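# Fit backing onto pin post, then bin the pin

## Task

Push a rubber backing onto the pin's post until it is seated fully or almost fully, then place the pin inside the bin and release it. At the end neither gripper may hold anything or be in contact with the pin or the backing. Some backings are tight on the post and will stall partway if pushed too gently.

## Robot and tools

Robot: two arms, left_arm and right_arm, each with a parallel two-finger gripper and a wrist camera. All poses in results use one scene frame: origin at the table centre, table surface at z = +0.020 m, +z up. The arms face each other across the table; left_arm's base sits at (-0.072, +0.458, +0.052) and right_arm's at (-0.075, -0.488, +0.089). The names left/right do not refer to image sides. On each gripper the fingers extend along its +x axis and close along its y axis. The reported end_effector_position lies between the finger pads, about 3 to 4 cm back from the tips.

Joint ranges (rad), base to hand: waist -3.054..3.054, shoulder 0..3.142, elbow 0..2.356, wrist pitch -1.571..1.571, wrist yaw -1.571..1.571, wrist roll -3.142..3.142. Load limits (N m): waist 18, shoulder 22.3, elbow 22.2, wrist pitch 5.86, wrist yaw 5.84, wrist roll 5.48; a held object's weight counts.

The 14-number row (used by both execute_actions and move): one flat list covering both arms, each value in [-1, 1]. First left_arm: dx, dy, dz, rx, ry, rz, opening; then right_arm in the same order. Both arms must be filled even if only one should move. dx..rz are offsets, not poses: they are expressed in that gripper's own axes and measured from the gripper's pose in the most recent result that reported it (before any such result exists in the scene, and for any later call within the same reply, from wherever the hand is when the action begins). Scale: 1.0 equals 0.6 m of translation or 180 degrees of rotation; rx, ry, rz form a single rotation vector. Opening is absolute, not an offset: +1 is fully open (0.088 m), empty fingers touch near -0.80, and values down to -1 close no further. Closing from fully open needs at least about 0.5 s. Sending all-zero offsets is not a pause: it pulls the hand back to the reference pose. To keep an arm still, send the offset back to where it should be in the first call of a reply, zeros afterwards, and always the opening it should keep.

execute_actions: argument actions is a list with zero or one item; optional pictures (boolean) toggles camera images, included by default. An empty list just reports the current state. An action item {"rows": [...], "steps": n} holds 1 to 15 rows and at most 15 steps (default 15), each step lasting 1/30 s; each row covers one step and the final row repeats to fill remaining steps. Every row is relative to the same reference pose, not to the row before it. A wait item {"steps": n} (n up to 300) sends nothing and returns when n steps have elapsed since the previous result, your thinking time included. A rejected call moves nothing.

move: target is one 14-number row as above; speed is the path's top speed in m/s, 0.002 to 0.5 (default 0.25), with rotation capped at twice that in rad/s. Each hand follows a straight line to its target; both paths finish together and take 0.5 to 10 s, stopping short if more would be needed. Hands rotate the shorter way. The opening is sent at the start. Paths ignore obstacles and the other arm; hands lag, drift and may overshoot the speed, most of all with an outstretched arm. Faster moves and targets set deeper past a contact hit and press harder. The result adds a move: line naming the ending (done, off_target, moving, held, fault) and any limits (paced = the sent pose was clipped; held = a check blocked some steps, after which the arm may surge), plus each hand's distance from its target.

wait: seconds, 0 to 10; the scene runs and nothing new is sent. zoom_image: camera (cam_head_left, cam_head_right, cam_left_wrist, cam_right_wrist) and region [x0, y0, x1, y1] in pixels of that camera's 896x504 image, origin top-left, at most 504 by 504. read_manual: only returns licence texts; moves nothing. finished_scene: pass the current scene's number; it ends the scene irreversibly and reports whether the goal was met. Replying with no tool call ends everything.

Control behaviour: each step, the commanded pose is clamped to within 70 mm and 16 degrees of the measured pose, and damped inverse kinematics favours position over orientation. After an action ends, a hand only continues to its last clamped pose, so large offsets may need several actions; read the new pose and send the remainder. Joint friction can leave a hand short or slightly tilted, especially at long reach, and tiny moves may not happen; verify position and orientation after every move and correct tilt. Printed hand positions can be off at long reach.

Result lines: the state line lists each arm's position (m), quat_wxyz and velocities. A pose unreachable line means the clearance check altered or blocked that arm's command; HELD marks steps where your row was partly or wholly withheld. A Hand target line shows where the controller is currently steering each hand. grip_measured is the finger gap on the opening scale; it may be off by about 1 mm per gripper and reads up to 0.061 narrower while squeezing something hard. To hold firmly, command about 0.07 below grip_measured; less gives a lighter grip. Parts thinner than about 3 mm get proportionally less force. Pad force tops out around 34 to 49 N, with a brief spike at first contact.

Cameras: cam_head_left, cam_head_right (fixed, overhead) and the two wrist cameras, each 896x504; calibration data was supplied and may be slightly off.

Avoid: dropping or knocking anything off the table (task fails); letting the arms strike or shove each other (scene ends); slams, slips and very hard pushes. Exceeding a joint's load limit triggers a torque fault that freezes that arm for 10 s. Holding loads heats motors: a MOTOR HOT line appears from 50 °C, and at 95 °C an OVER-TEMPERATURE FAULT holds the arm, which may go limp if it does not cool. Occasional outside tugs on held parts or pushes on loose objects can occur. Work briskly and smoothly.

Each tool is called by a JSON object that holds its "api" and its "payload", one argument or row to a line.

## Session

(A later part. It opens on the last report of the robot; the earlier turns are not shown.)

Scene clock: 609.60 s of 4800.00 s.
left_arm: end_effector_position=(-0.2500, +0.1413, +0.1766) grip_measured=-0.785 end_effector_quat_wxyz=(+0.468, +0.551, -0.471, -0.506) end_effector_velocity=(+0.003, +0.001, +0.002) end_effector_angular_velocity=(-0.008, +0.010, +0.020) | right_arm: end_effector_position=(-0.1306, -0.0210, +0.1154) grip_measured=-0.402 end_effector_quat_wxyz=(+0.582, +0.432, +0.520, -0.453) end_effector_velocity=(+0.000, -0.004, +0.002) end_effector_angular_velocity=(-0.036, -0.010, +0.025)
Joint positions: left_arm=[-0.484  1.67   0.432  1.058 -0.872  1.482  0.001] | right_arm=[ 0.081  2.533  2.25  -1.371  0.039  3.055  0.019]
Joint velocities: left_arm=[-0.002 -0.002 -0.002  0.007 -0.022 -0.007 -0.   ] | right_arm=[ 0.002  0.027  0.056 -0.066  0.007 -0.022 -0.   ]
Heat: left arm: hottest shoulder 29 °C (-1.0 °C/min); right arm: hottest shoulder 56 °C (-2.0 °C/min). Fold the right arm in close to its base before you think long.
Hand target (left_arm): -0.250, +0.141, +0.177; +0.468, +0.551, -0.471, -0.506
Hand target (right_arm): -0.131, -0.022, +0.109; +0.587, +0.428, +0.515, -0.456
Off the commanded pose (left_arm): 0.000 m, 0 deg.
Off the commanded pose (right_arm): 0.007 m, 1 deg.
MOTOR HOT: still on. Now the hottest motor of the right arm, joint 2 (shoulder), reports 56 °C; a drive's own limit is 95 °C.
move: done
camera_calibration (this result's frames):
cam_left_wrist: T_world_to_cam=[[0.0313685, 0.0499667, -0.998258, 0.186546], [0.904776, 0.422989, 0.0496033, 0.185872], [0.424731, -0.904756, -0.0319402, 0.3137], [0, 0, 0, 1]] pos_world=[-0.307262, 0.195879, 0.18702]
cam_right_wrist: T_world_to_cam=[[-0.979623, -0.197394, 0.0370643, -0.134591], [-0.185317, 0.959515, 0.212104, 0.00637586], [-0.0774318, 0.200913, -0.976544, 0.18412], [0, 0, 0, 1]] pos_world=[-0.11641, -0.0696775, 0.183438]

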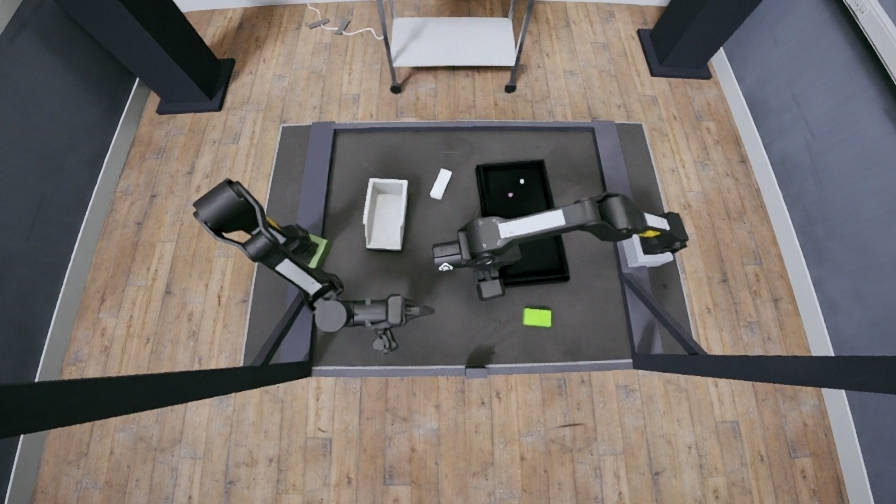

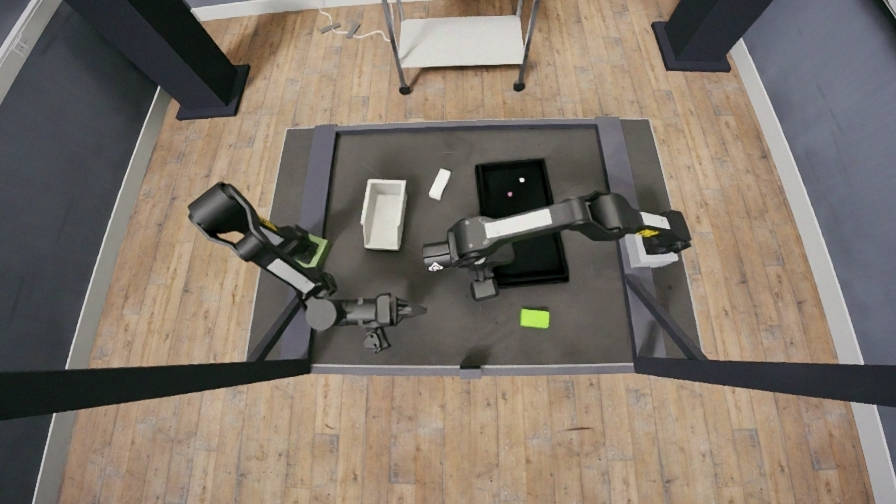

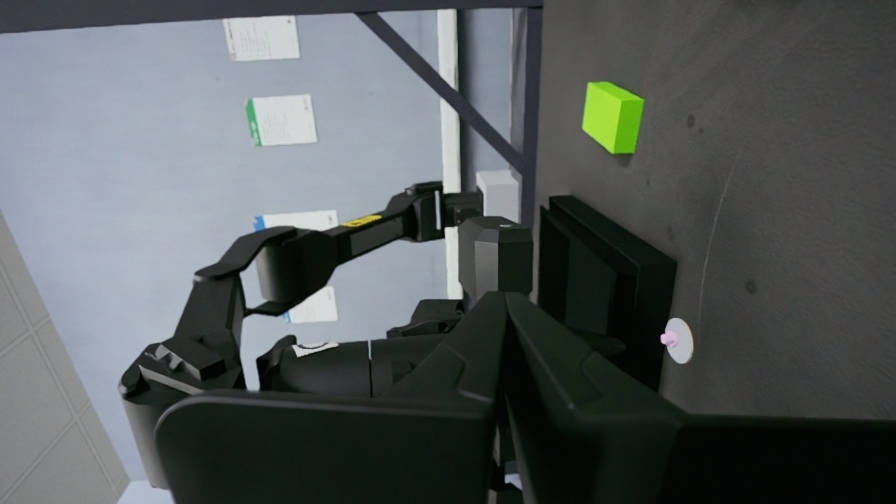

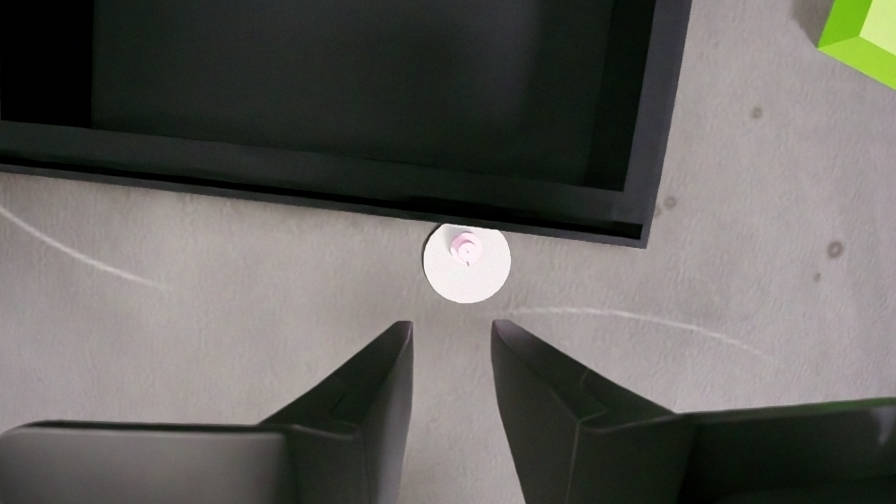

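{"api": "move", "payload": {
  "target": [0,0,0,0,0,0,-1,0.07,-0.008,0.018,0,0.005,0,-0.45],
  "speed": 0.04
}}

Scene clock: 617.27 s of 4800.00 s.
left_arm: end_effector_position=(-0.2500, +0.1413, +0.1766) grip_measured=-0.785 end_effector_quat_wxyz=(+0.468, +0.551, -0.471, -0.506) end_effector_velocity=(-0.002, +0.003, -0.003) end_effector_angular_velocity=(+0.009, -0.015, -0.015) | right_arm: end_effector_position=(-0.1299, -0.0335, +0.0732) grip_measured=-0.448 end_effector_quat_wxyz=(+0.578, +0.435, +0.524, -0.449) end_effector_velocity=(-0.001, -0.006, -0.012) end_effector_angular_velocity=(-0.013, +0.006, +0.009)
Joint positions: left_arm=[-0.484  1.67   0.432  1.058 -0.872  1.482  0.001] | right_arm=[ 0.083  2.484  1.99  -1.146  0.039  3.056  0.017]
Joint velocities: left_arm=[-0.007 -0.002 -0.007 -0.007  0.007  0.007 -0.   ] | right_arm=[ 0.002  0.002 -0.046  0.037 -0.007 -0.007 -0.   ]
Heat: left arm: hottest shoulder 29 °C (-1.0 °C/min); right arm: hottest shoulder 57 °C (-2.0 °C/min). Fold the right arm in close to its base before you think long.
Hand target (left_arm): -0.250, +0.141, +0.177; +0.468, +0.551, -0.471, -0.506
Hand target (right_arm): -0.131, -0.035, +0.074; +0.578, +0.435, +0.525, -0.449
Off the commanded pose (left_arm): 0.000 m, 0 deg.
Off the commanded pose (right_arm): 0.003 m, 0 deg.
MOTOR HOT: still on. Now the hottest motor of the right arm, joint 2 (shoulder), reports 57 °C; a drive's own limit is 95 °C.
After step 90, 3.33 s passed at rest.
move: done
camera_calibration (this result's frames):
cam_left_wrist: T_world_to_cam=[[0.0313685, 0.0499667, -0.998258, 0.186546], [0.904776, 0.422989, 0.0496033, 0.185872], [0.424731, -0.904756, -0.0319402, 0.3137], [0, 0, 0, 1]] pos_world=[-0.307262, 0.195879, 0.18702]
cam_right_wrist: T_world_to_cam=[[-0.979407, -0.198659, 0.036009, -0.134694], [-0.185666, 0.956296, 0.225888, 0.0263234], [-0.07931, 0.214551, -0.973487, 0.145465], [0, 0, 0, 1]] pos_world=[-0.115497, -0.0831409, 0.140512]

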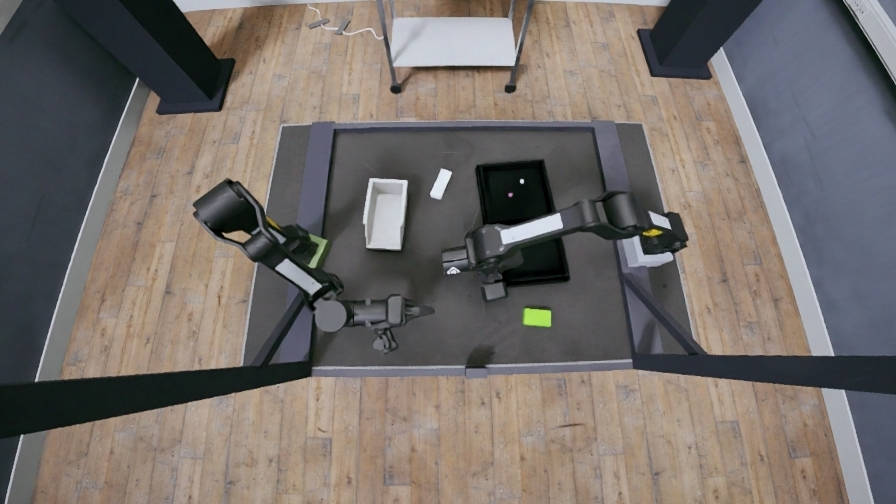

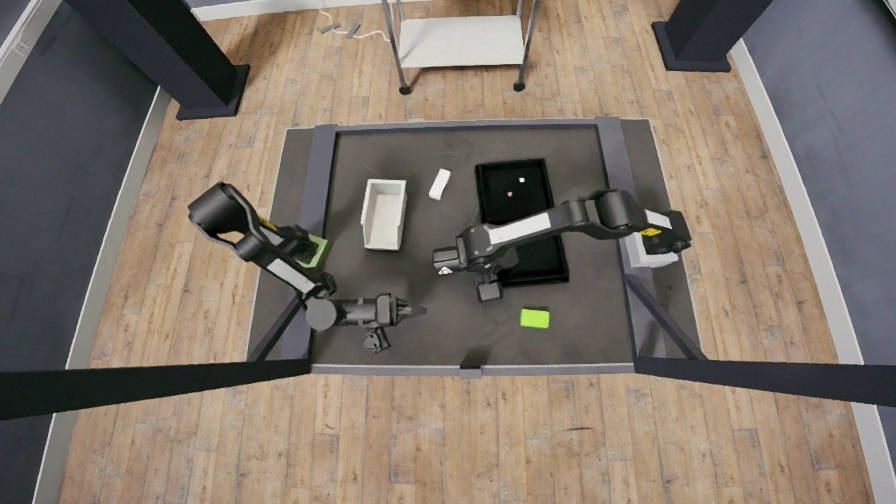

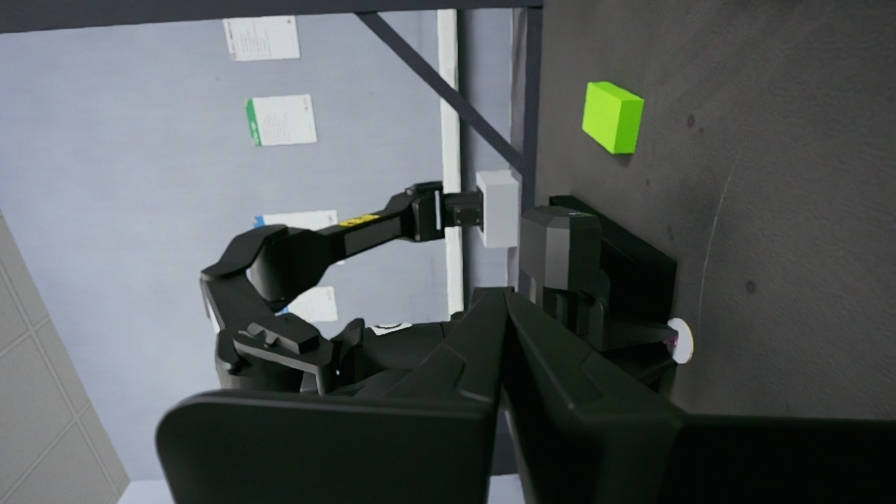

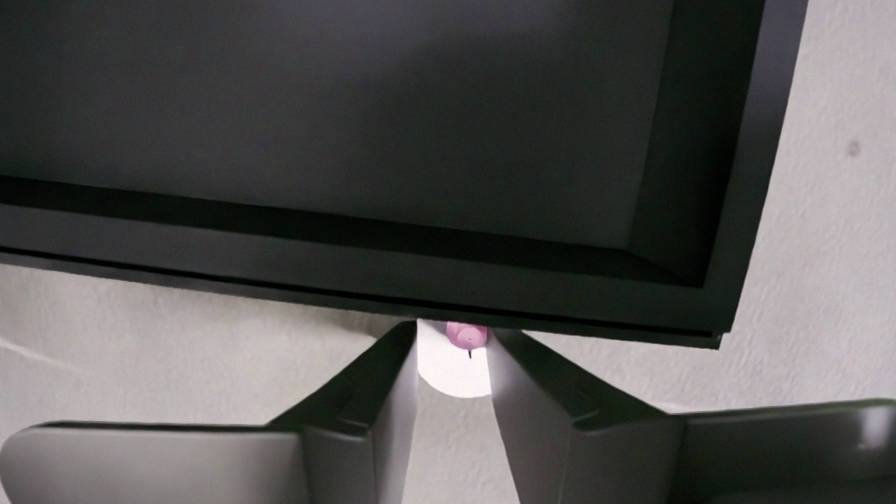

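{"api": "move", "payload": {
  "target": [0,0,0,0,0,0,-1,0,-0.009,-0.003,0,0,0.012,-0.45],
  "speed": 0.02
}}

{"api": "move", "payload": {
  "target": [0,0,0,0,0,0,-1,0.035,0,0,0,0,0,-0.45],
  "speed": 0.02
}}

{"api": "move", "payload": {
  "target": [0,0,0,0,0,0,-1,0.025,0,-0.03,0,0,0,-0.45],
  "speed": 0.02
}}

Scene clock: 625.90 s of 4800.00 s.
left_arm: end_effector_position=(-0.2500, +0.1413, +0.1766) grip_measured=-0.785 end_effector_quat_wxyz=(+0.468, +0.551, -0.471, -0.506) end_effector_velocity=(+0.001, +0.001, +0.001) end_effector_angular_velocity=(+0.000, +0.005, +0.006) | right_arm: end_effector_position=(-0.1347, -0.0336, +0.0740) grip_measured=-0.448 end_effector_quat_wxyz=(+0.585, +0.444, +0.517, -0.439) end_effector_velocity=(-0.002, -0.005, -0.000) end_effector_angular_velocity=(-0.022, +0.003, -0.005)
Joint positions: left_arm=[-0.484  1.67   0.432  1.058 -0.872  1.482  0.001] | right_arm=[ 0.104  2.482  1.989 -1.144  0.071  3.077  0.017]
Joint velocities: left_arm=[-0.002 -0.007 -0.002 -0.007 -0.007 -0.007 -0.   ] | right_arm=[ 0.002  0.002  0.002 -0.022 -0.007  0.007 -0.   ]
Heat: left arm: hottest shoulder 29 °C (-1.0 °C/min); right arm: hottest shoulder 60 °C (+3.0 °C/min). Fold the right arm in close to its base before you think long.
Hand target (left_arm): -0.250, +0.141, +0.177; +0.468, +0.551, -0.471, -0.506
Hand target (right_arm): -0.135, -0.033, +0.073; +0.587, +0.445, +0.515, -0.438
Off the commanded pose (left_arm): 0.000 m, 0 deg.
Off the commanded pose (right_arm): 0.002 m, 0 deg.
MOTOR HOT: still on. Now the hottest motor of the right arm, joint 2 (shoulder), reports 60 °C; a drive's own limit is 95 °C.
After step 90, 4.47 s passed at rest.
move: done
camera_calibration (this result's frames):
cam_left_wrist: T_world_to_cam=[[0.0313685, 0.0499667, -0.998258, 0.186546], [0.904776, 0.422989, 0.0496033, 0.185872], [0.424731, -0.904756, -0.0319402, 0.3137], [0, 0, 0, 1]] pos_world=[-0.307262, 0.195879, 0.18702]
cam_right_wrist: T_world_to_cam=[[-0.979501, -0.20143, 0.00208496, -0.137016], [-0.195652, 0.953763, 0.22816, 0.0237373], [-0.0479468, 0.223075, -0.973621, 0.150408], [0, 0, 0, 1]] pos_world=[-0.122351, -0.083791, 0.14131]

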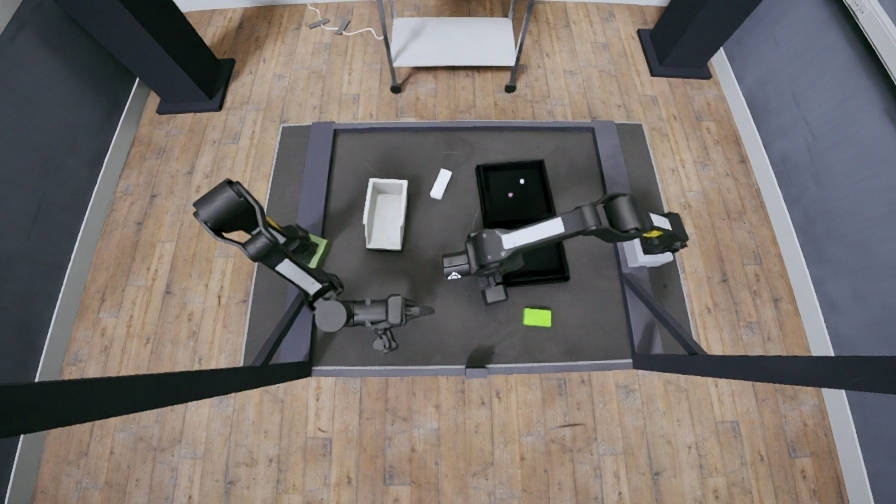

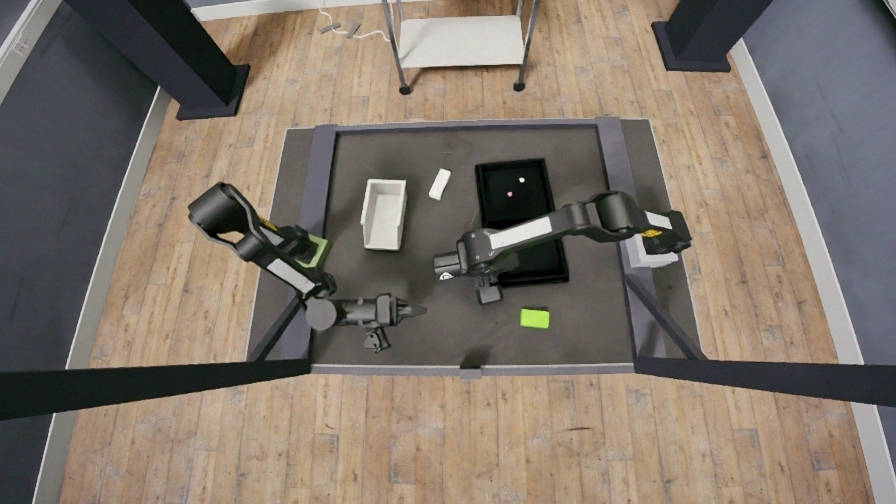

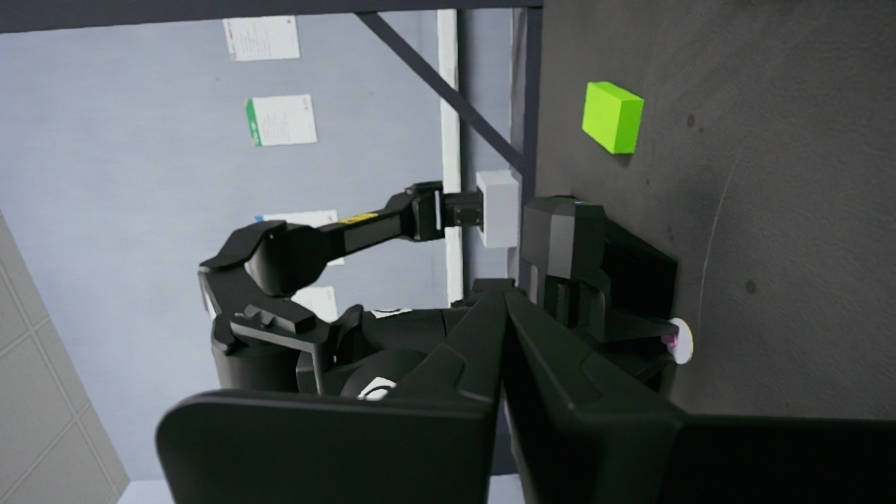

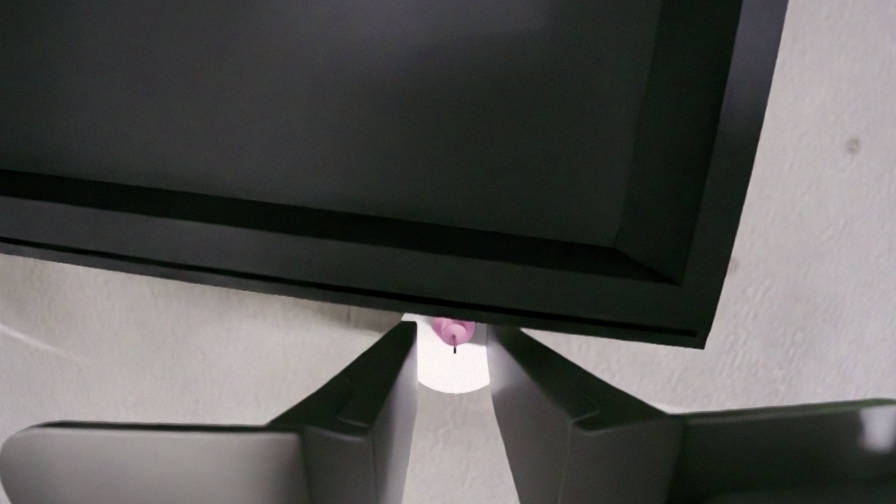

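Scene clock: 627.17 s of 4800.00 s.
left_arm: end_effector_position=(-0.2500, +0.1413, +0.1766) grip_measured=-0.785 end_effector_quat_wxyz=(+0.468, +0.551, -0.471, -0.506) end_effector_velocity=(+0.001, +0.001, -0.002) end_effector_angular_velocity=(+0.010, -0.006, +0.006) | right_arm: end_effector_position=(-0.1350, -0.0299, +0.0683) grip_measured=-0.448 end_effector_quat_wxyz=(+0.579, +0.451, +0.524, -0.433) end_effector_velocity=(-0.002, -0.002, +0.000) end_effector_angular_velocity=(-0.011, +0.021, +0.004)
Joint positions: left_arm=[-0.484  1.67   0.432  1.058 -0.872  1.482  0.001] | right_arm=[ 0.104  2.479  1.961 -1.092  0.071  3.076  0.017]
Joint velocities: left_arm=[-0.002 -0.007 -0.002 -0.022 -0.007 -0.007  0.   ] | right_arm=[-0.002 -0.002 -0.002 -0.007 -0.022 -0.007  0.   ]
Heat: left arm: hottest shoulder 29 °C (-1.0 °C/min); right arm: hottest shoulder 60 °C (+3.0 °C/min). Fold the right arm in close to its base before you think long.
Hand target (left_arm): -0.250, +0.141, +0.177; +0.468, +0.551, -0.471, -0.506
Hand target (right_arm): -0.133, -0.035, +0.054; +0.585, +0.444, +0.517, -0.439
Off the commanded pose (left_arm): 0.000 m, 0 deg.
Off the commanded pose (right_arm): 0.016 m, 2 deg.
MOTOR HOT: still on. Now the hottest motor of the right arm, joint 2 (shoulder), reports 60 °C; a drive's own limit is 95 °C.
move: off_target (right_arm)
camera_calibration (this result's frames):
cam_left_wrist: T_world_to_cam=[[0.0313685, 0.0499667, -0.998258, 0.186546], [0.904776, 0.422989, 0.0496033, 0.185872], [0.424731, -0.904756, -0.0319402, 0.3137], [0, 0, 0, 1]] pos_world=[-0.307262, 0.195879, 0.18702]
cam_right_wrist: T_world_to_cam=[[-0.979265, -0.202583, 0.000818509, -0.136561], [-0.195739, 0.947207, 0.253941, 0.019512], [-0.0522195, 0.248515, -0.967219, 0.143764], [0, 0, 0, 1]] pos_world=[-0.122403, -0.0818745, 0.134209]

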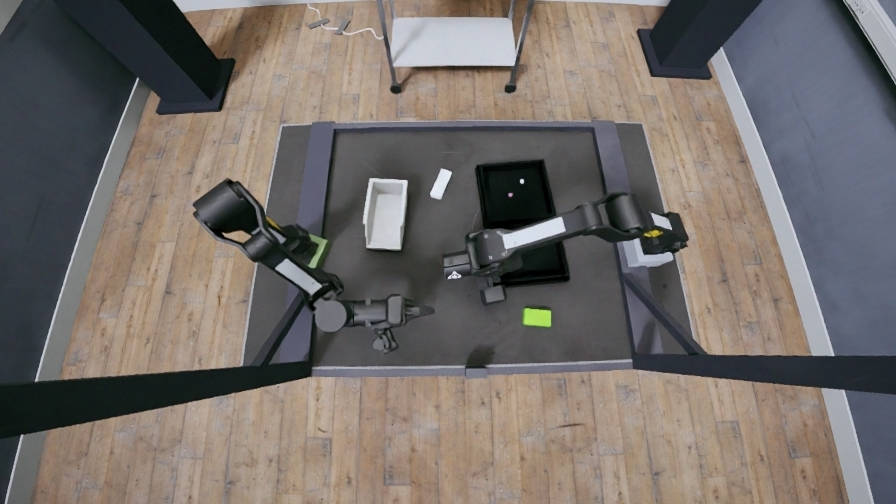

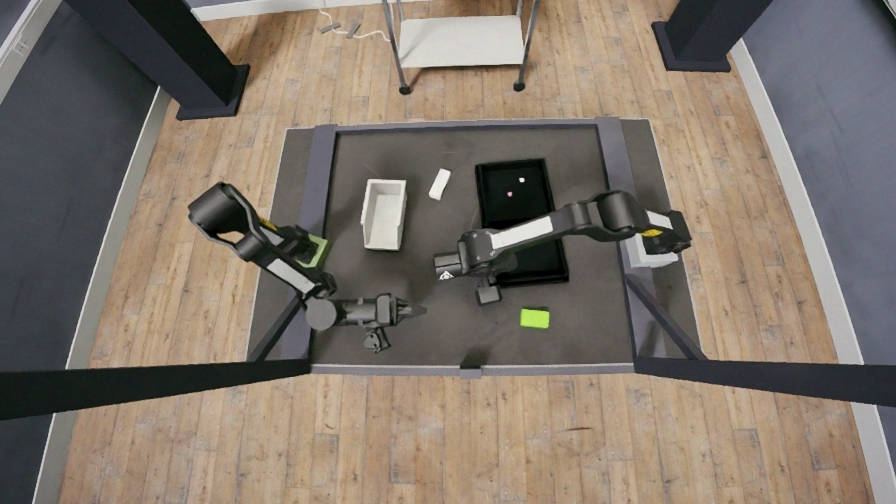

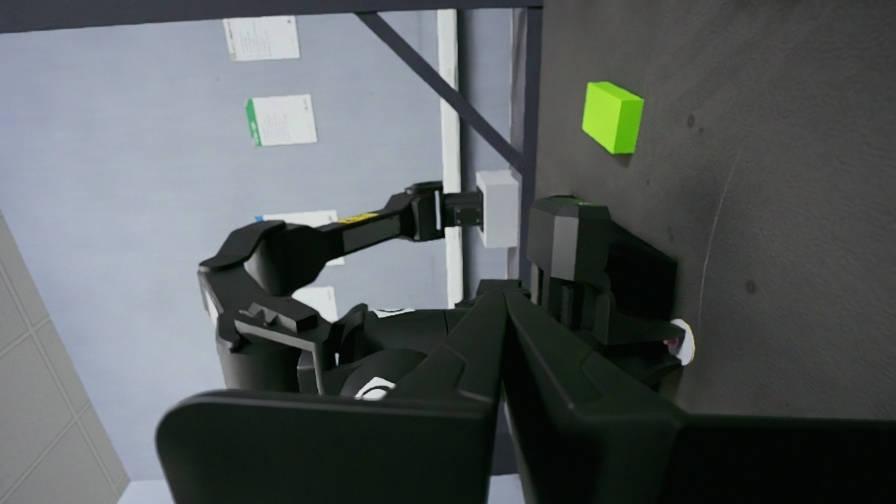

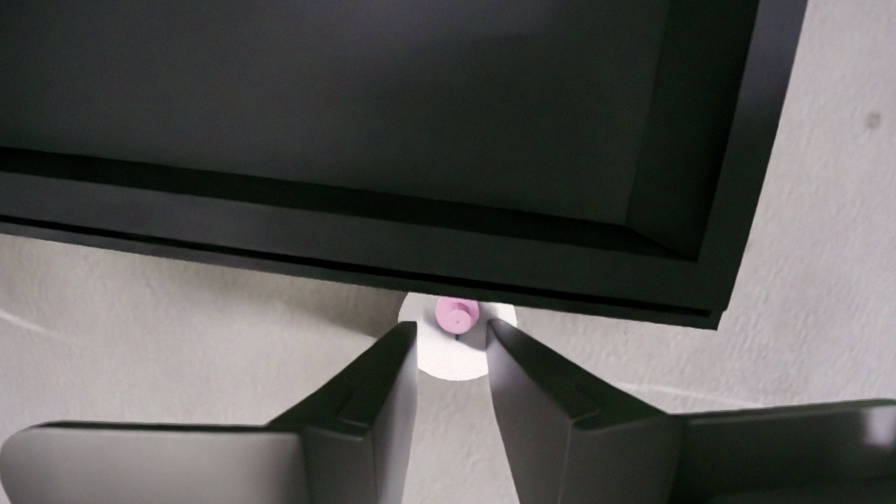

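Scene clock: 628.60 s of 4800.00 s.
left_arm: end_effector_position=(-0.2500, +0.1413, +0.1766) grip_measured=-0.785 end_effector_quat_wxyz=(+0.468, +0.551, -0.471, -0.506) end_effector_velocity=(-0.001, +0.001, -0.002) end_effector_angular_velocity=(+0.012, -0.005, -0.009) | right_arm: end_effector_position=(-0.1382, -0.0093, +0.0709) grip_measured=-0.448 end_effector_quat_wxyz=(+0.570, +0.459, +0.533, -0.425) end_effector_velocity=(-0.003, +0.002, +0.003) end_effector_angular_velocity=(+0.005, +0.008, +0.024)
Joint positions: left_arm=[-0.484  1.67   0.432  1.058 -0.872  1.482  0.001] | right_arm=[ 0.104  2.54   2.086 -1.122  0.071  3.076  0.017]
Joint velocities: left_arm=[-0.002 -0.007 -0.002 -0.022  0.007 -0.007 -0.   ] | right_arm=[ 0.002  0.002  0.017 -0.007 -0.007 -0.022  0.   ]
Heat: left arm: hottest shoulder 29 °C (-1.0 °C/min); right arm: hottest shoulder 60 °C (+3.0 °C/min). Fold the right arm in close to its base before you think long.
Hand target (left_arm): -0.250, +0.141, +0.177; +0.468, +0.551, -0.471, -0.506
Hand target (right_arm): -0.138, -0.013, +0.053; +0.579, +0.451, +0.524, -0.433
Off the commanded pose (left_arm): 0.000 m, 0 deg.
Off the commanded pose (right_arm): 0.019 m, 2 deg.
MOTOR HOT: still on. Now the hottest motor of the right arm, joint 2 (shoulder), reports 60 °C; a drive's own limit is 95 °C.
move: off_target (right_arm)
camera_calibration (this result's frames):
cam_left_wrist: T_world_to_cam=[[0.0313685, 0.0499667, -0.998258, 0.186546], [0.904776, 0.422989, 0.0496033, 0.185872], [0.424731, -0.904756, -0.0319402, 0.3137], [0, 0, 0, 1]] pos_world=[-0.307262, 0.195879, 0.18702]
cam_right_wrist: T_world_to_cam=[[-0.979265, -0.202581, -0.000947103, -0.135364], [-0.194328, 0.938028, 0.286949, -0.00353892], [-0.057242, 0.281183, -0.957946, 0.139933], [0, 0, 0, 1]] pos_world=[-0.125235, -0.0634493, 0.134935]

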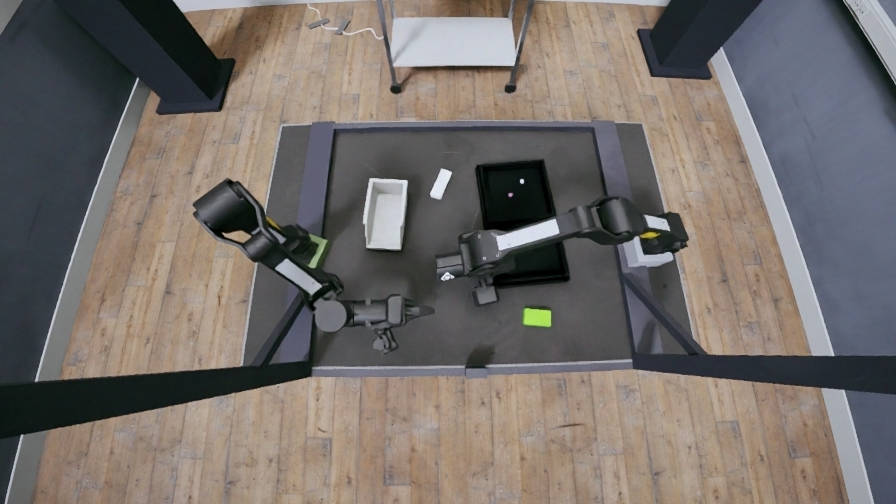

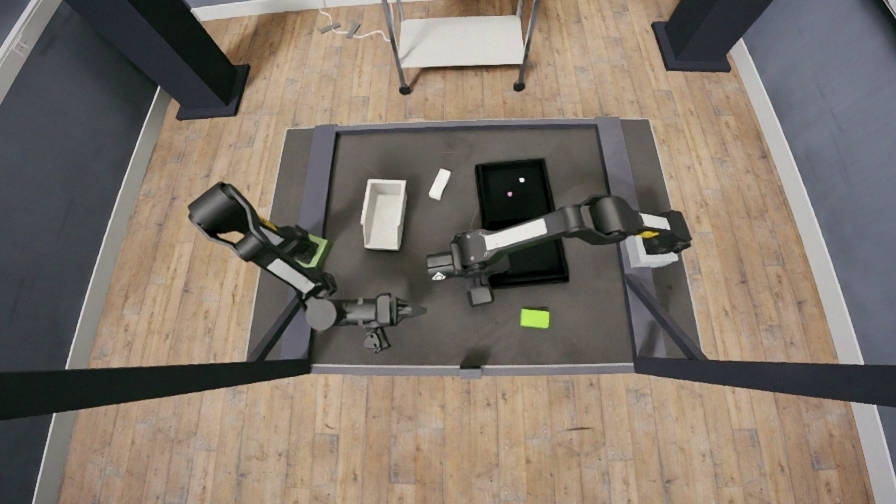

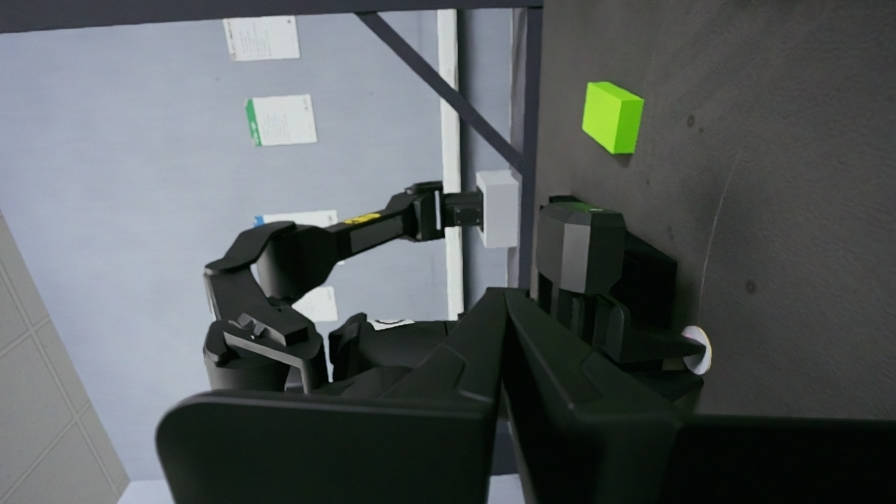

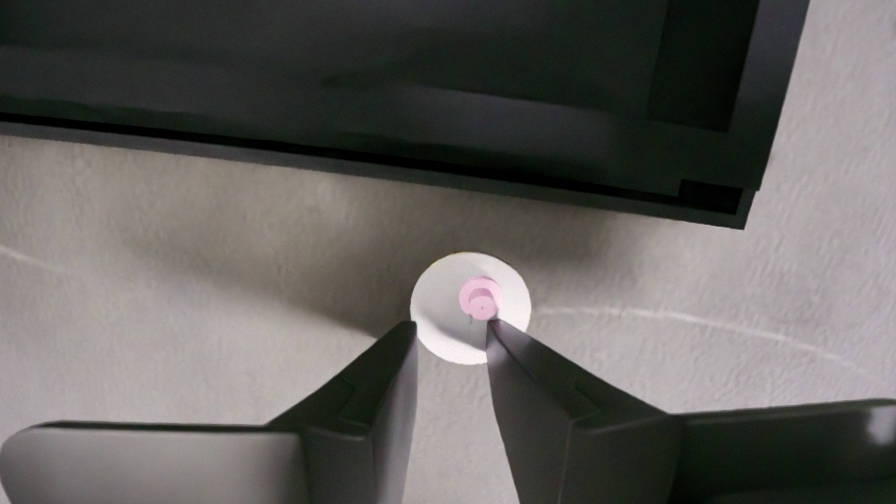

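{"api": "move", "payload": {
  "target": [0,0,0,0,0,0,-0.9,-0.025,-0.008,0.008,0,0,-0.023,-0.55],
  "speed": 0.05
}}

Scene clock: 641.83 s of 4800.00 s.
left_arm: end_effector_position=(-0.2500, +0.1413, +0.1766) grip_measured=-0.785 end_effector_quat_wxyz=(+0.468, +0.551, -0.471, -0.506) end_effector_velocity=(+0.001, +0.001, +0.001) end_effector_angular_velocity=(-0.000, -0.026, +0.012) | right_arm: end_effector_position=(-0.1438, -0.0137, +0.0815) grip_measured=-0.548 end_effector_quat_wxyz=(+0.555, +0.440, +0.548, -0.445) end_effector_velocity=(+0.003, -0.002, +0.001) end_effector_angular_velocity=(-0.008, +0.006, -0.000)
Joint positions: left_arm=[-0.484  1.67   0.432  1.058 -0.872  1.482  0.001] | right_arm=[ 0.095  2.517  2.088 -1.153  0.003  3.067  0.012]
Joint velocities: left_arm=[-0.007 -0.002  0.002 -0.007 -0.022  0.022 -0.   ] | right_arm=[-0.007 -0.002 -0.002 -0.007 -0.007 -0.007  0.   ]
Heat: left arm: hottest shoulder 29 °C (+0.0 °C/min); right arm: hottest shoulder 57 °C (-3.0 °C/min). Fold the right arm in close to its base before you think long.
Hand target (left_arm): -0.250, +0.141, +0.177; +0.468, +0.551, -0.471, -0.506
Hand target (right_arm): -0.143, -0.015, +0.085; +0.554, +0.440, +0.549, -0.445
Off the commanded pose (left_arm): 0.000 m, 0 deg.
Off the commanded pose (right_arm): 0.004 m, 0 deg.
MOTOR HOT: still on. Now the hottest motor of the right arm, joint 2 (shoulder), reports 57 °C; a drive's own limit is 95 °C.
After step 90, 9.20 s passed at rest.
move: done
camera_calibration (this result's frames):
cam_left_wrist: T_world_to_cam=[[0.0313685, 0.0499667, -0.998258, 0.186546], [0.904776, 0.422989, 0.0496033, 0.185872], [0.424731, -0.904756, -0.0319402, 0.3137], [0, 0, 0, 1]] pos_world=[-0.307262, 0.195879, 0.18702]
cam_right_wrist: T_world_to_cam=[[-0.977158, -0.201474, 0.0676025, -0.147038], [-0.174763, 0.942828, 0.283784, -0.000387091], [-0.120913, 0.265488, -0.956502, 0.141537], [0, 0, 0, 1]] pos_world=[-0.126633, -0.0668356, 0.145431]

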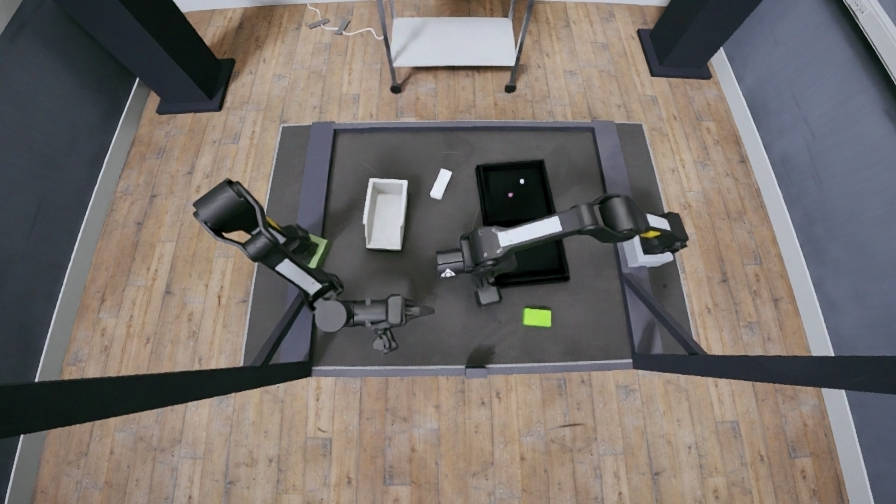

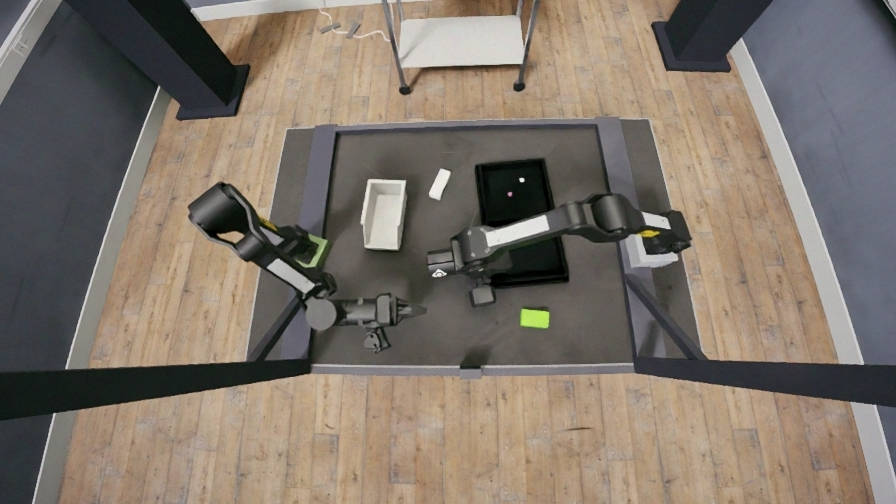

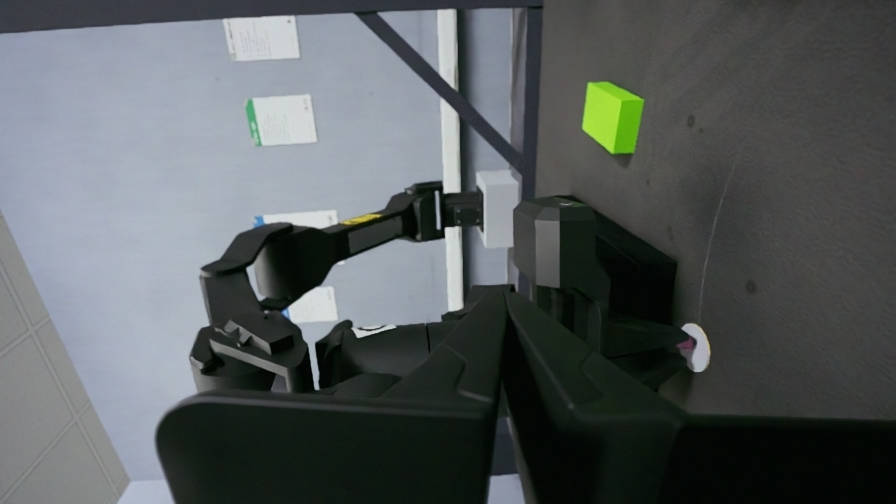

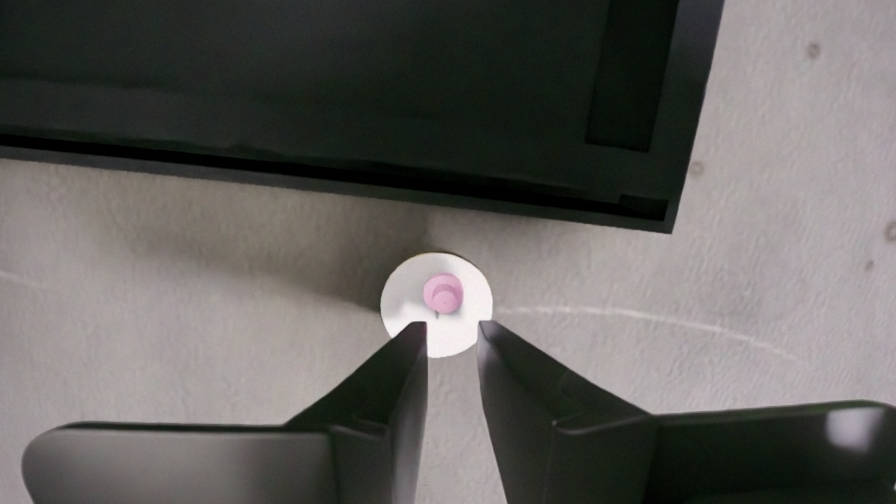

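{"api": "move", "payload": {
  "target": [0,0,0,0,0,0,-0.9,0.024,0.002,0.007,0,-0.006,0,-0.58],
  "speed": 0.03
}}

{"api": "zoom_image", "payload": {
  "camera": "cam_right_wrist",
  "region": [370,240,530,380]
}}

Scene clock: 647.03 s of 4800.00 s.
left_arm: end_effector_position=(-0.2500, +0.1413, +0.1766) grip_measured=-0.785 end_effector_quat_wxyz=(+0.468, +0.551, -0.471, -0.506) end_effector_velocity=(+0.001, +0.001, -0.001) end_effector_angular_velocity=(+0.003, +0.015, +0.007) | right_arm: end_effector_position=(-0.1440, -0.0141, +0.0765) grip_measured=-0.578 end_effector_quat_wxyz=(+0.554, +0.441, +0.549, -0.444) end_effector_velocity=(+0.003, -0.003, -0.001) end_effector_angular_velocity=(-0.011, -0.009, +0.005)
Joint positions: left_arm=[-0.484  1.67   0.432  1.058 -0.872  1.482  0.001] | right_arm=[ 0.095  2.517  2.068 -1.13   0.002  3.067  0.011]
Joint velocities: left_arm=[-0.002 -0.002 -0.002 -0.007 -0.007 -0.022 -0.   ] | right_arm=[-0.002 -0.002 -0.007 -0.007  0.007 -0.007 -0.   ]
Heat: left arm: hottest shoulder 29 °C (+0.0 °C/min); right arm: hottest shoulder 60 °C (-1.0 °C/min). Fold the right arm in close to its base before you think long.
Hand target (left_arm): -0.250, +0.141, +0.177; +0.468, +0.551, -0.471, -0.506
Hand target (right_arm): -0.142, -0.018, +0.067; +0.560, +0.436, +0.543, -0.449
Off the commanded pose (left_arm): 0.000 m, 0 deg.
Off the commanded pose (right_arm): 0.010 m, 1 deg.
MOTOR HOT: still on. Now the hottest motor of the right arm, joint 2 (shoulder), reports 60 °C; a drive's own limit is 95 °C.
After step 90, 1.47 s passed at rest.
move: off_target (right_arm)
camera_calibration (this result's frames):
cam_left_wrist: T_world_to_cam=[[0.0313685, 0.0499667, -0.998258, 0.186546], [0.904776, 0.422989, 0.0496033, 0.185872], [0.424731, -0.904756, -0.0319402, 0.3137], [0, 0, 0, 1]] pos_world=[-0.307262, 0.195879, 0.18702]
cam_right_wrist: T_world_to_cam=[[-0.977054, -0.201657, 0.0685619, -0.146952], [-0.174304, 0.942015, 0.28675, 0.00118334], [-0.122411, 0.268219, -0.955549, 0.136581], [0, 0, 0, 1]] pos_world=[-0.126654, -0.0673821, 0.140245]

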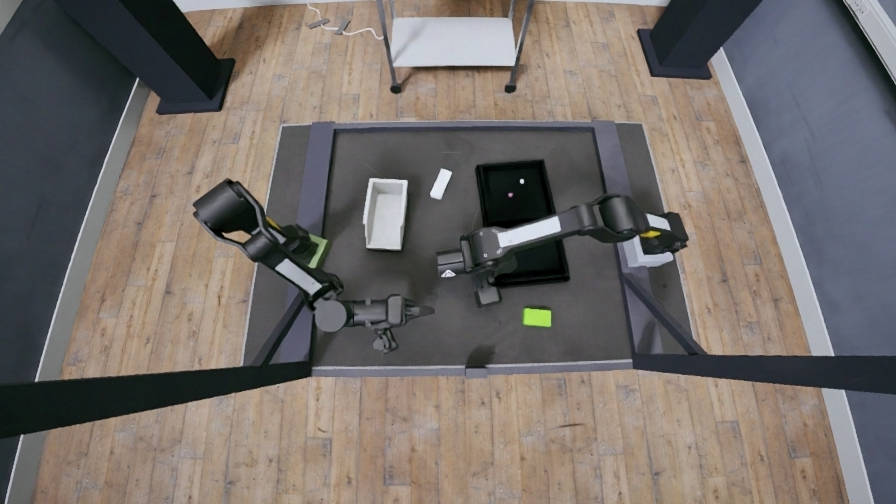

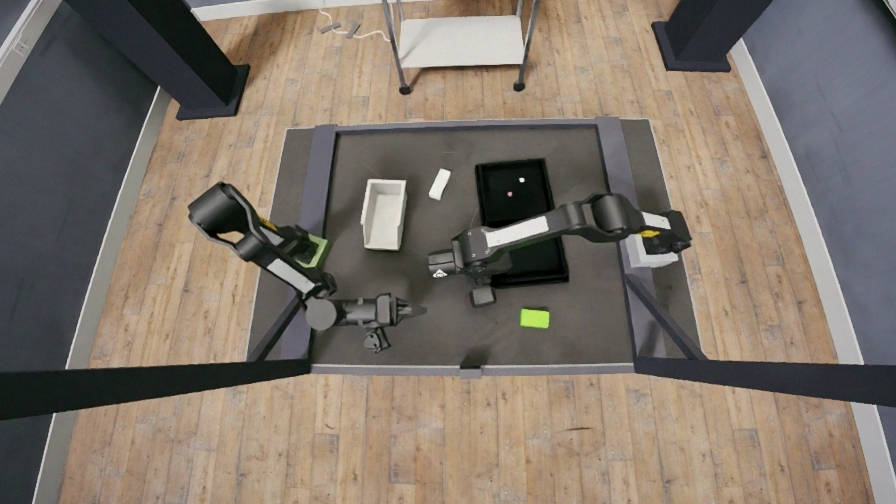

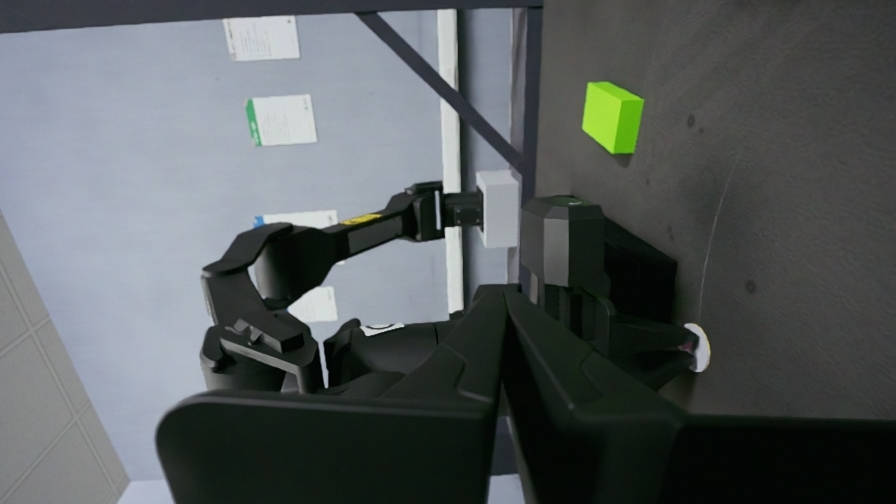

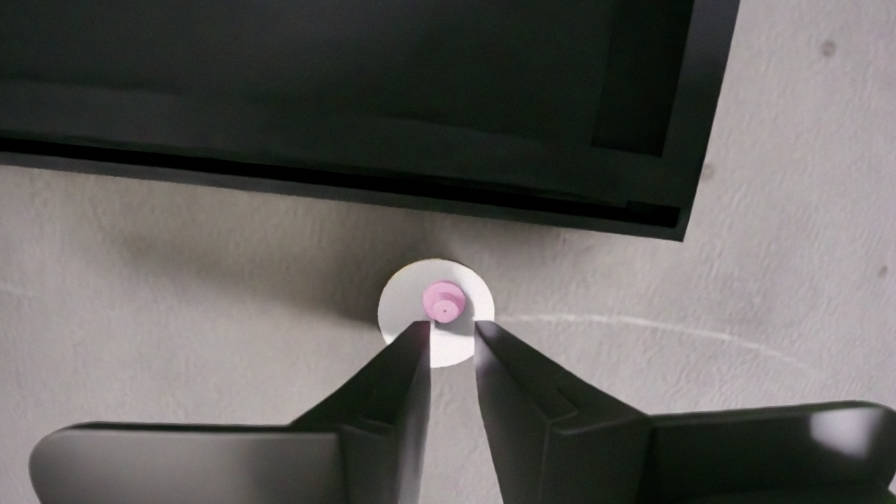

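Region (370, 240, 530, 380) of cam_right_wrist's 896x504 image, scaled by 3.150, with more detail than that image has; it fills the top 441 rows of this view, and the rest is white.

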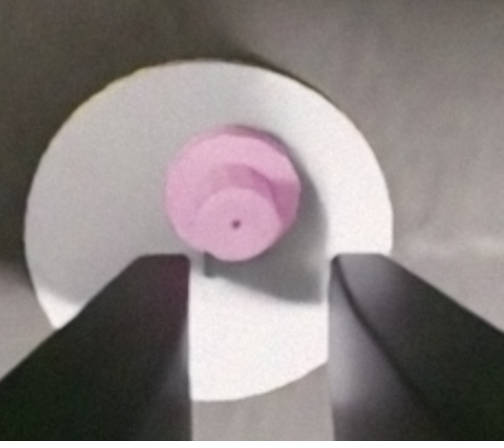

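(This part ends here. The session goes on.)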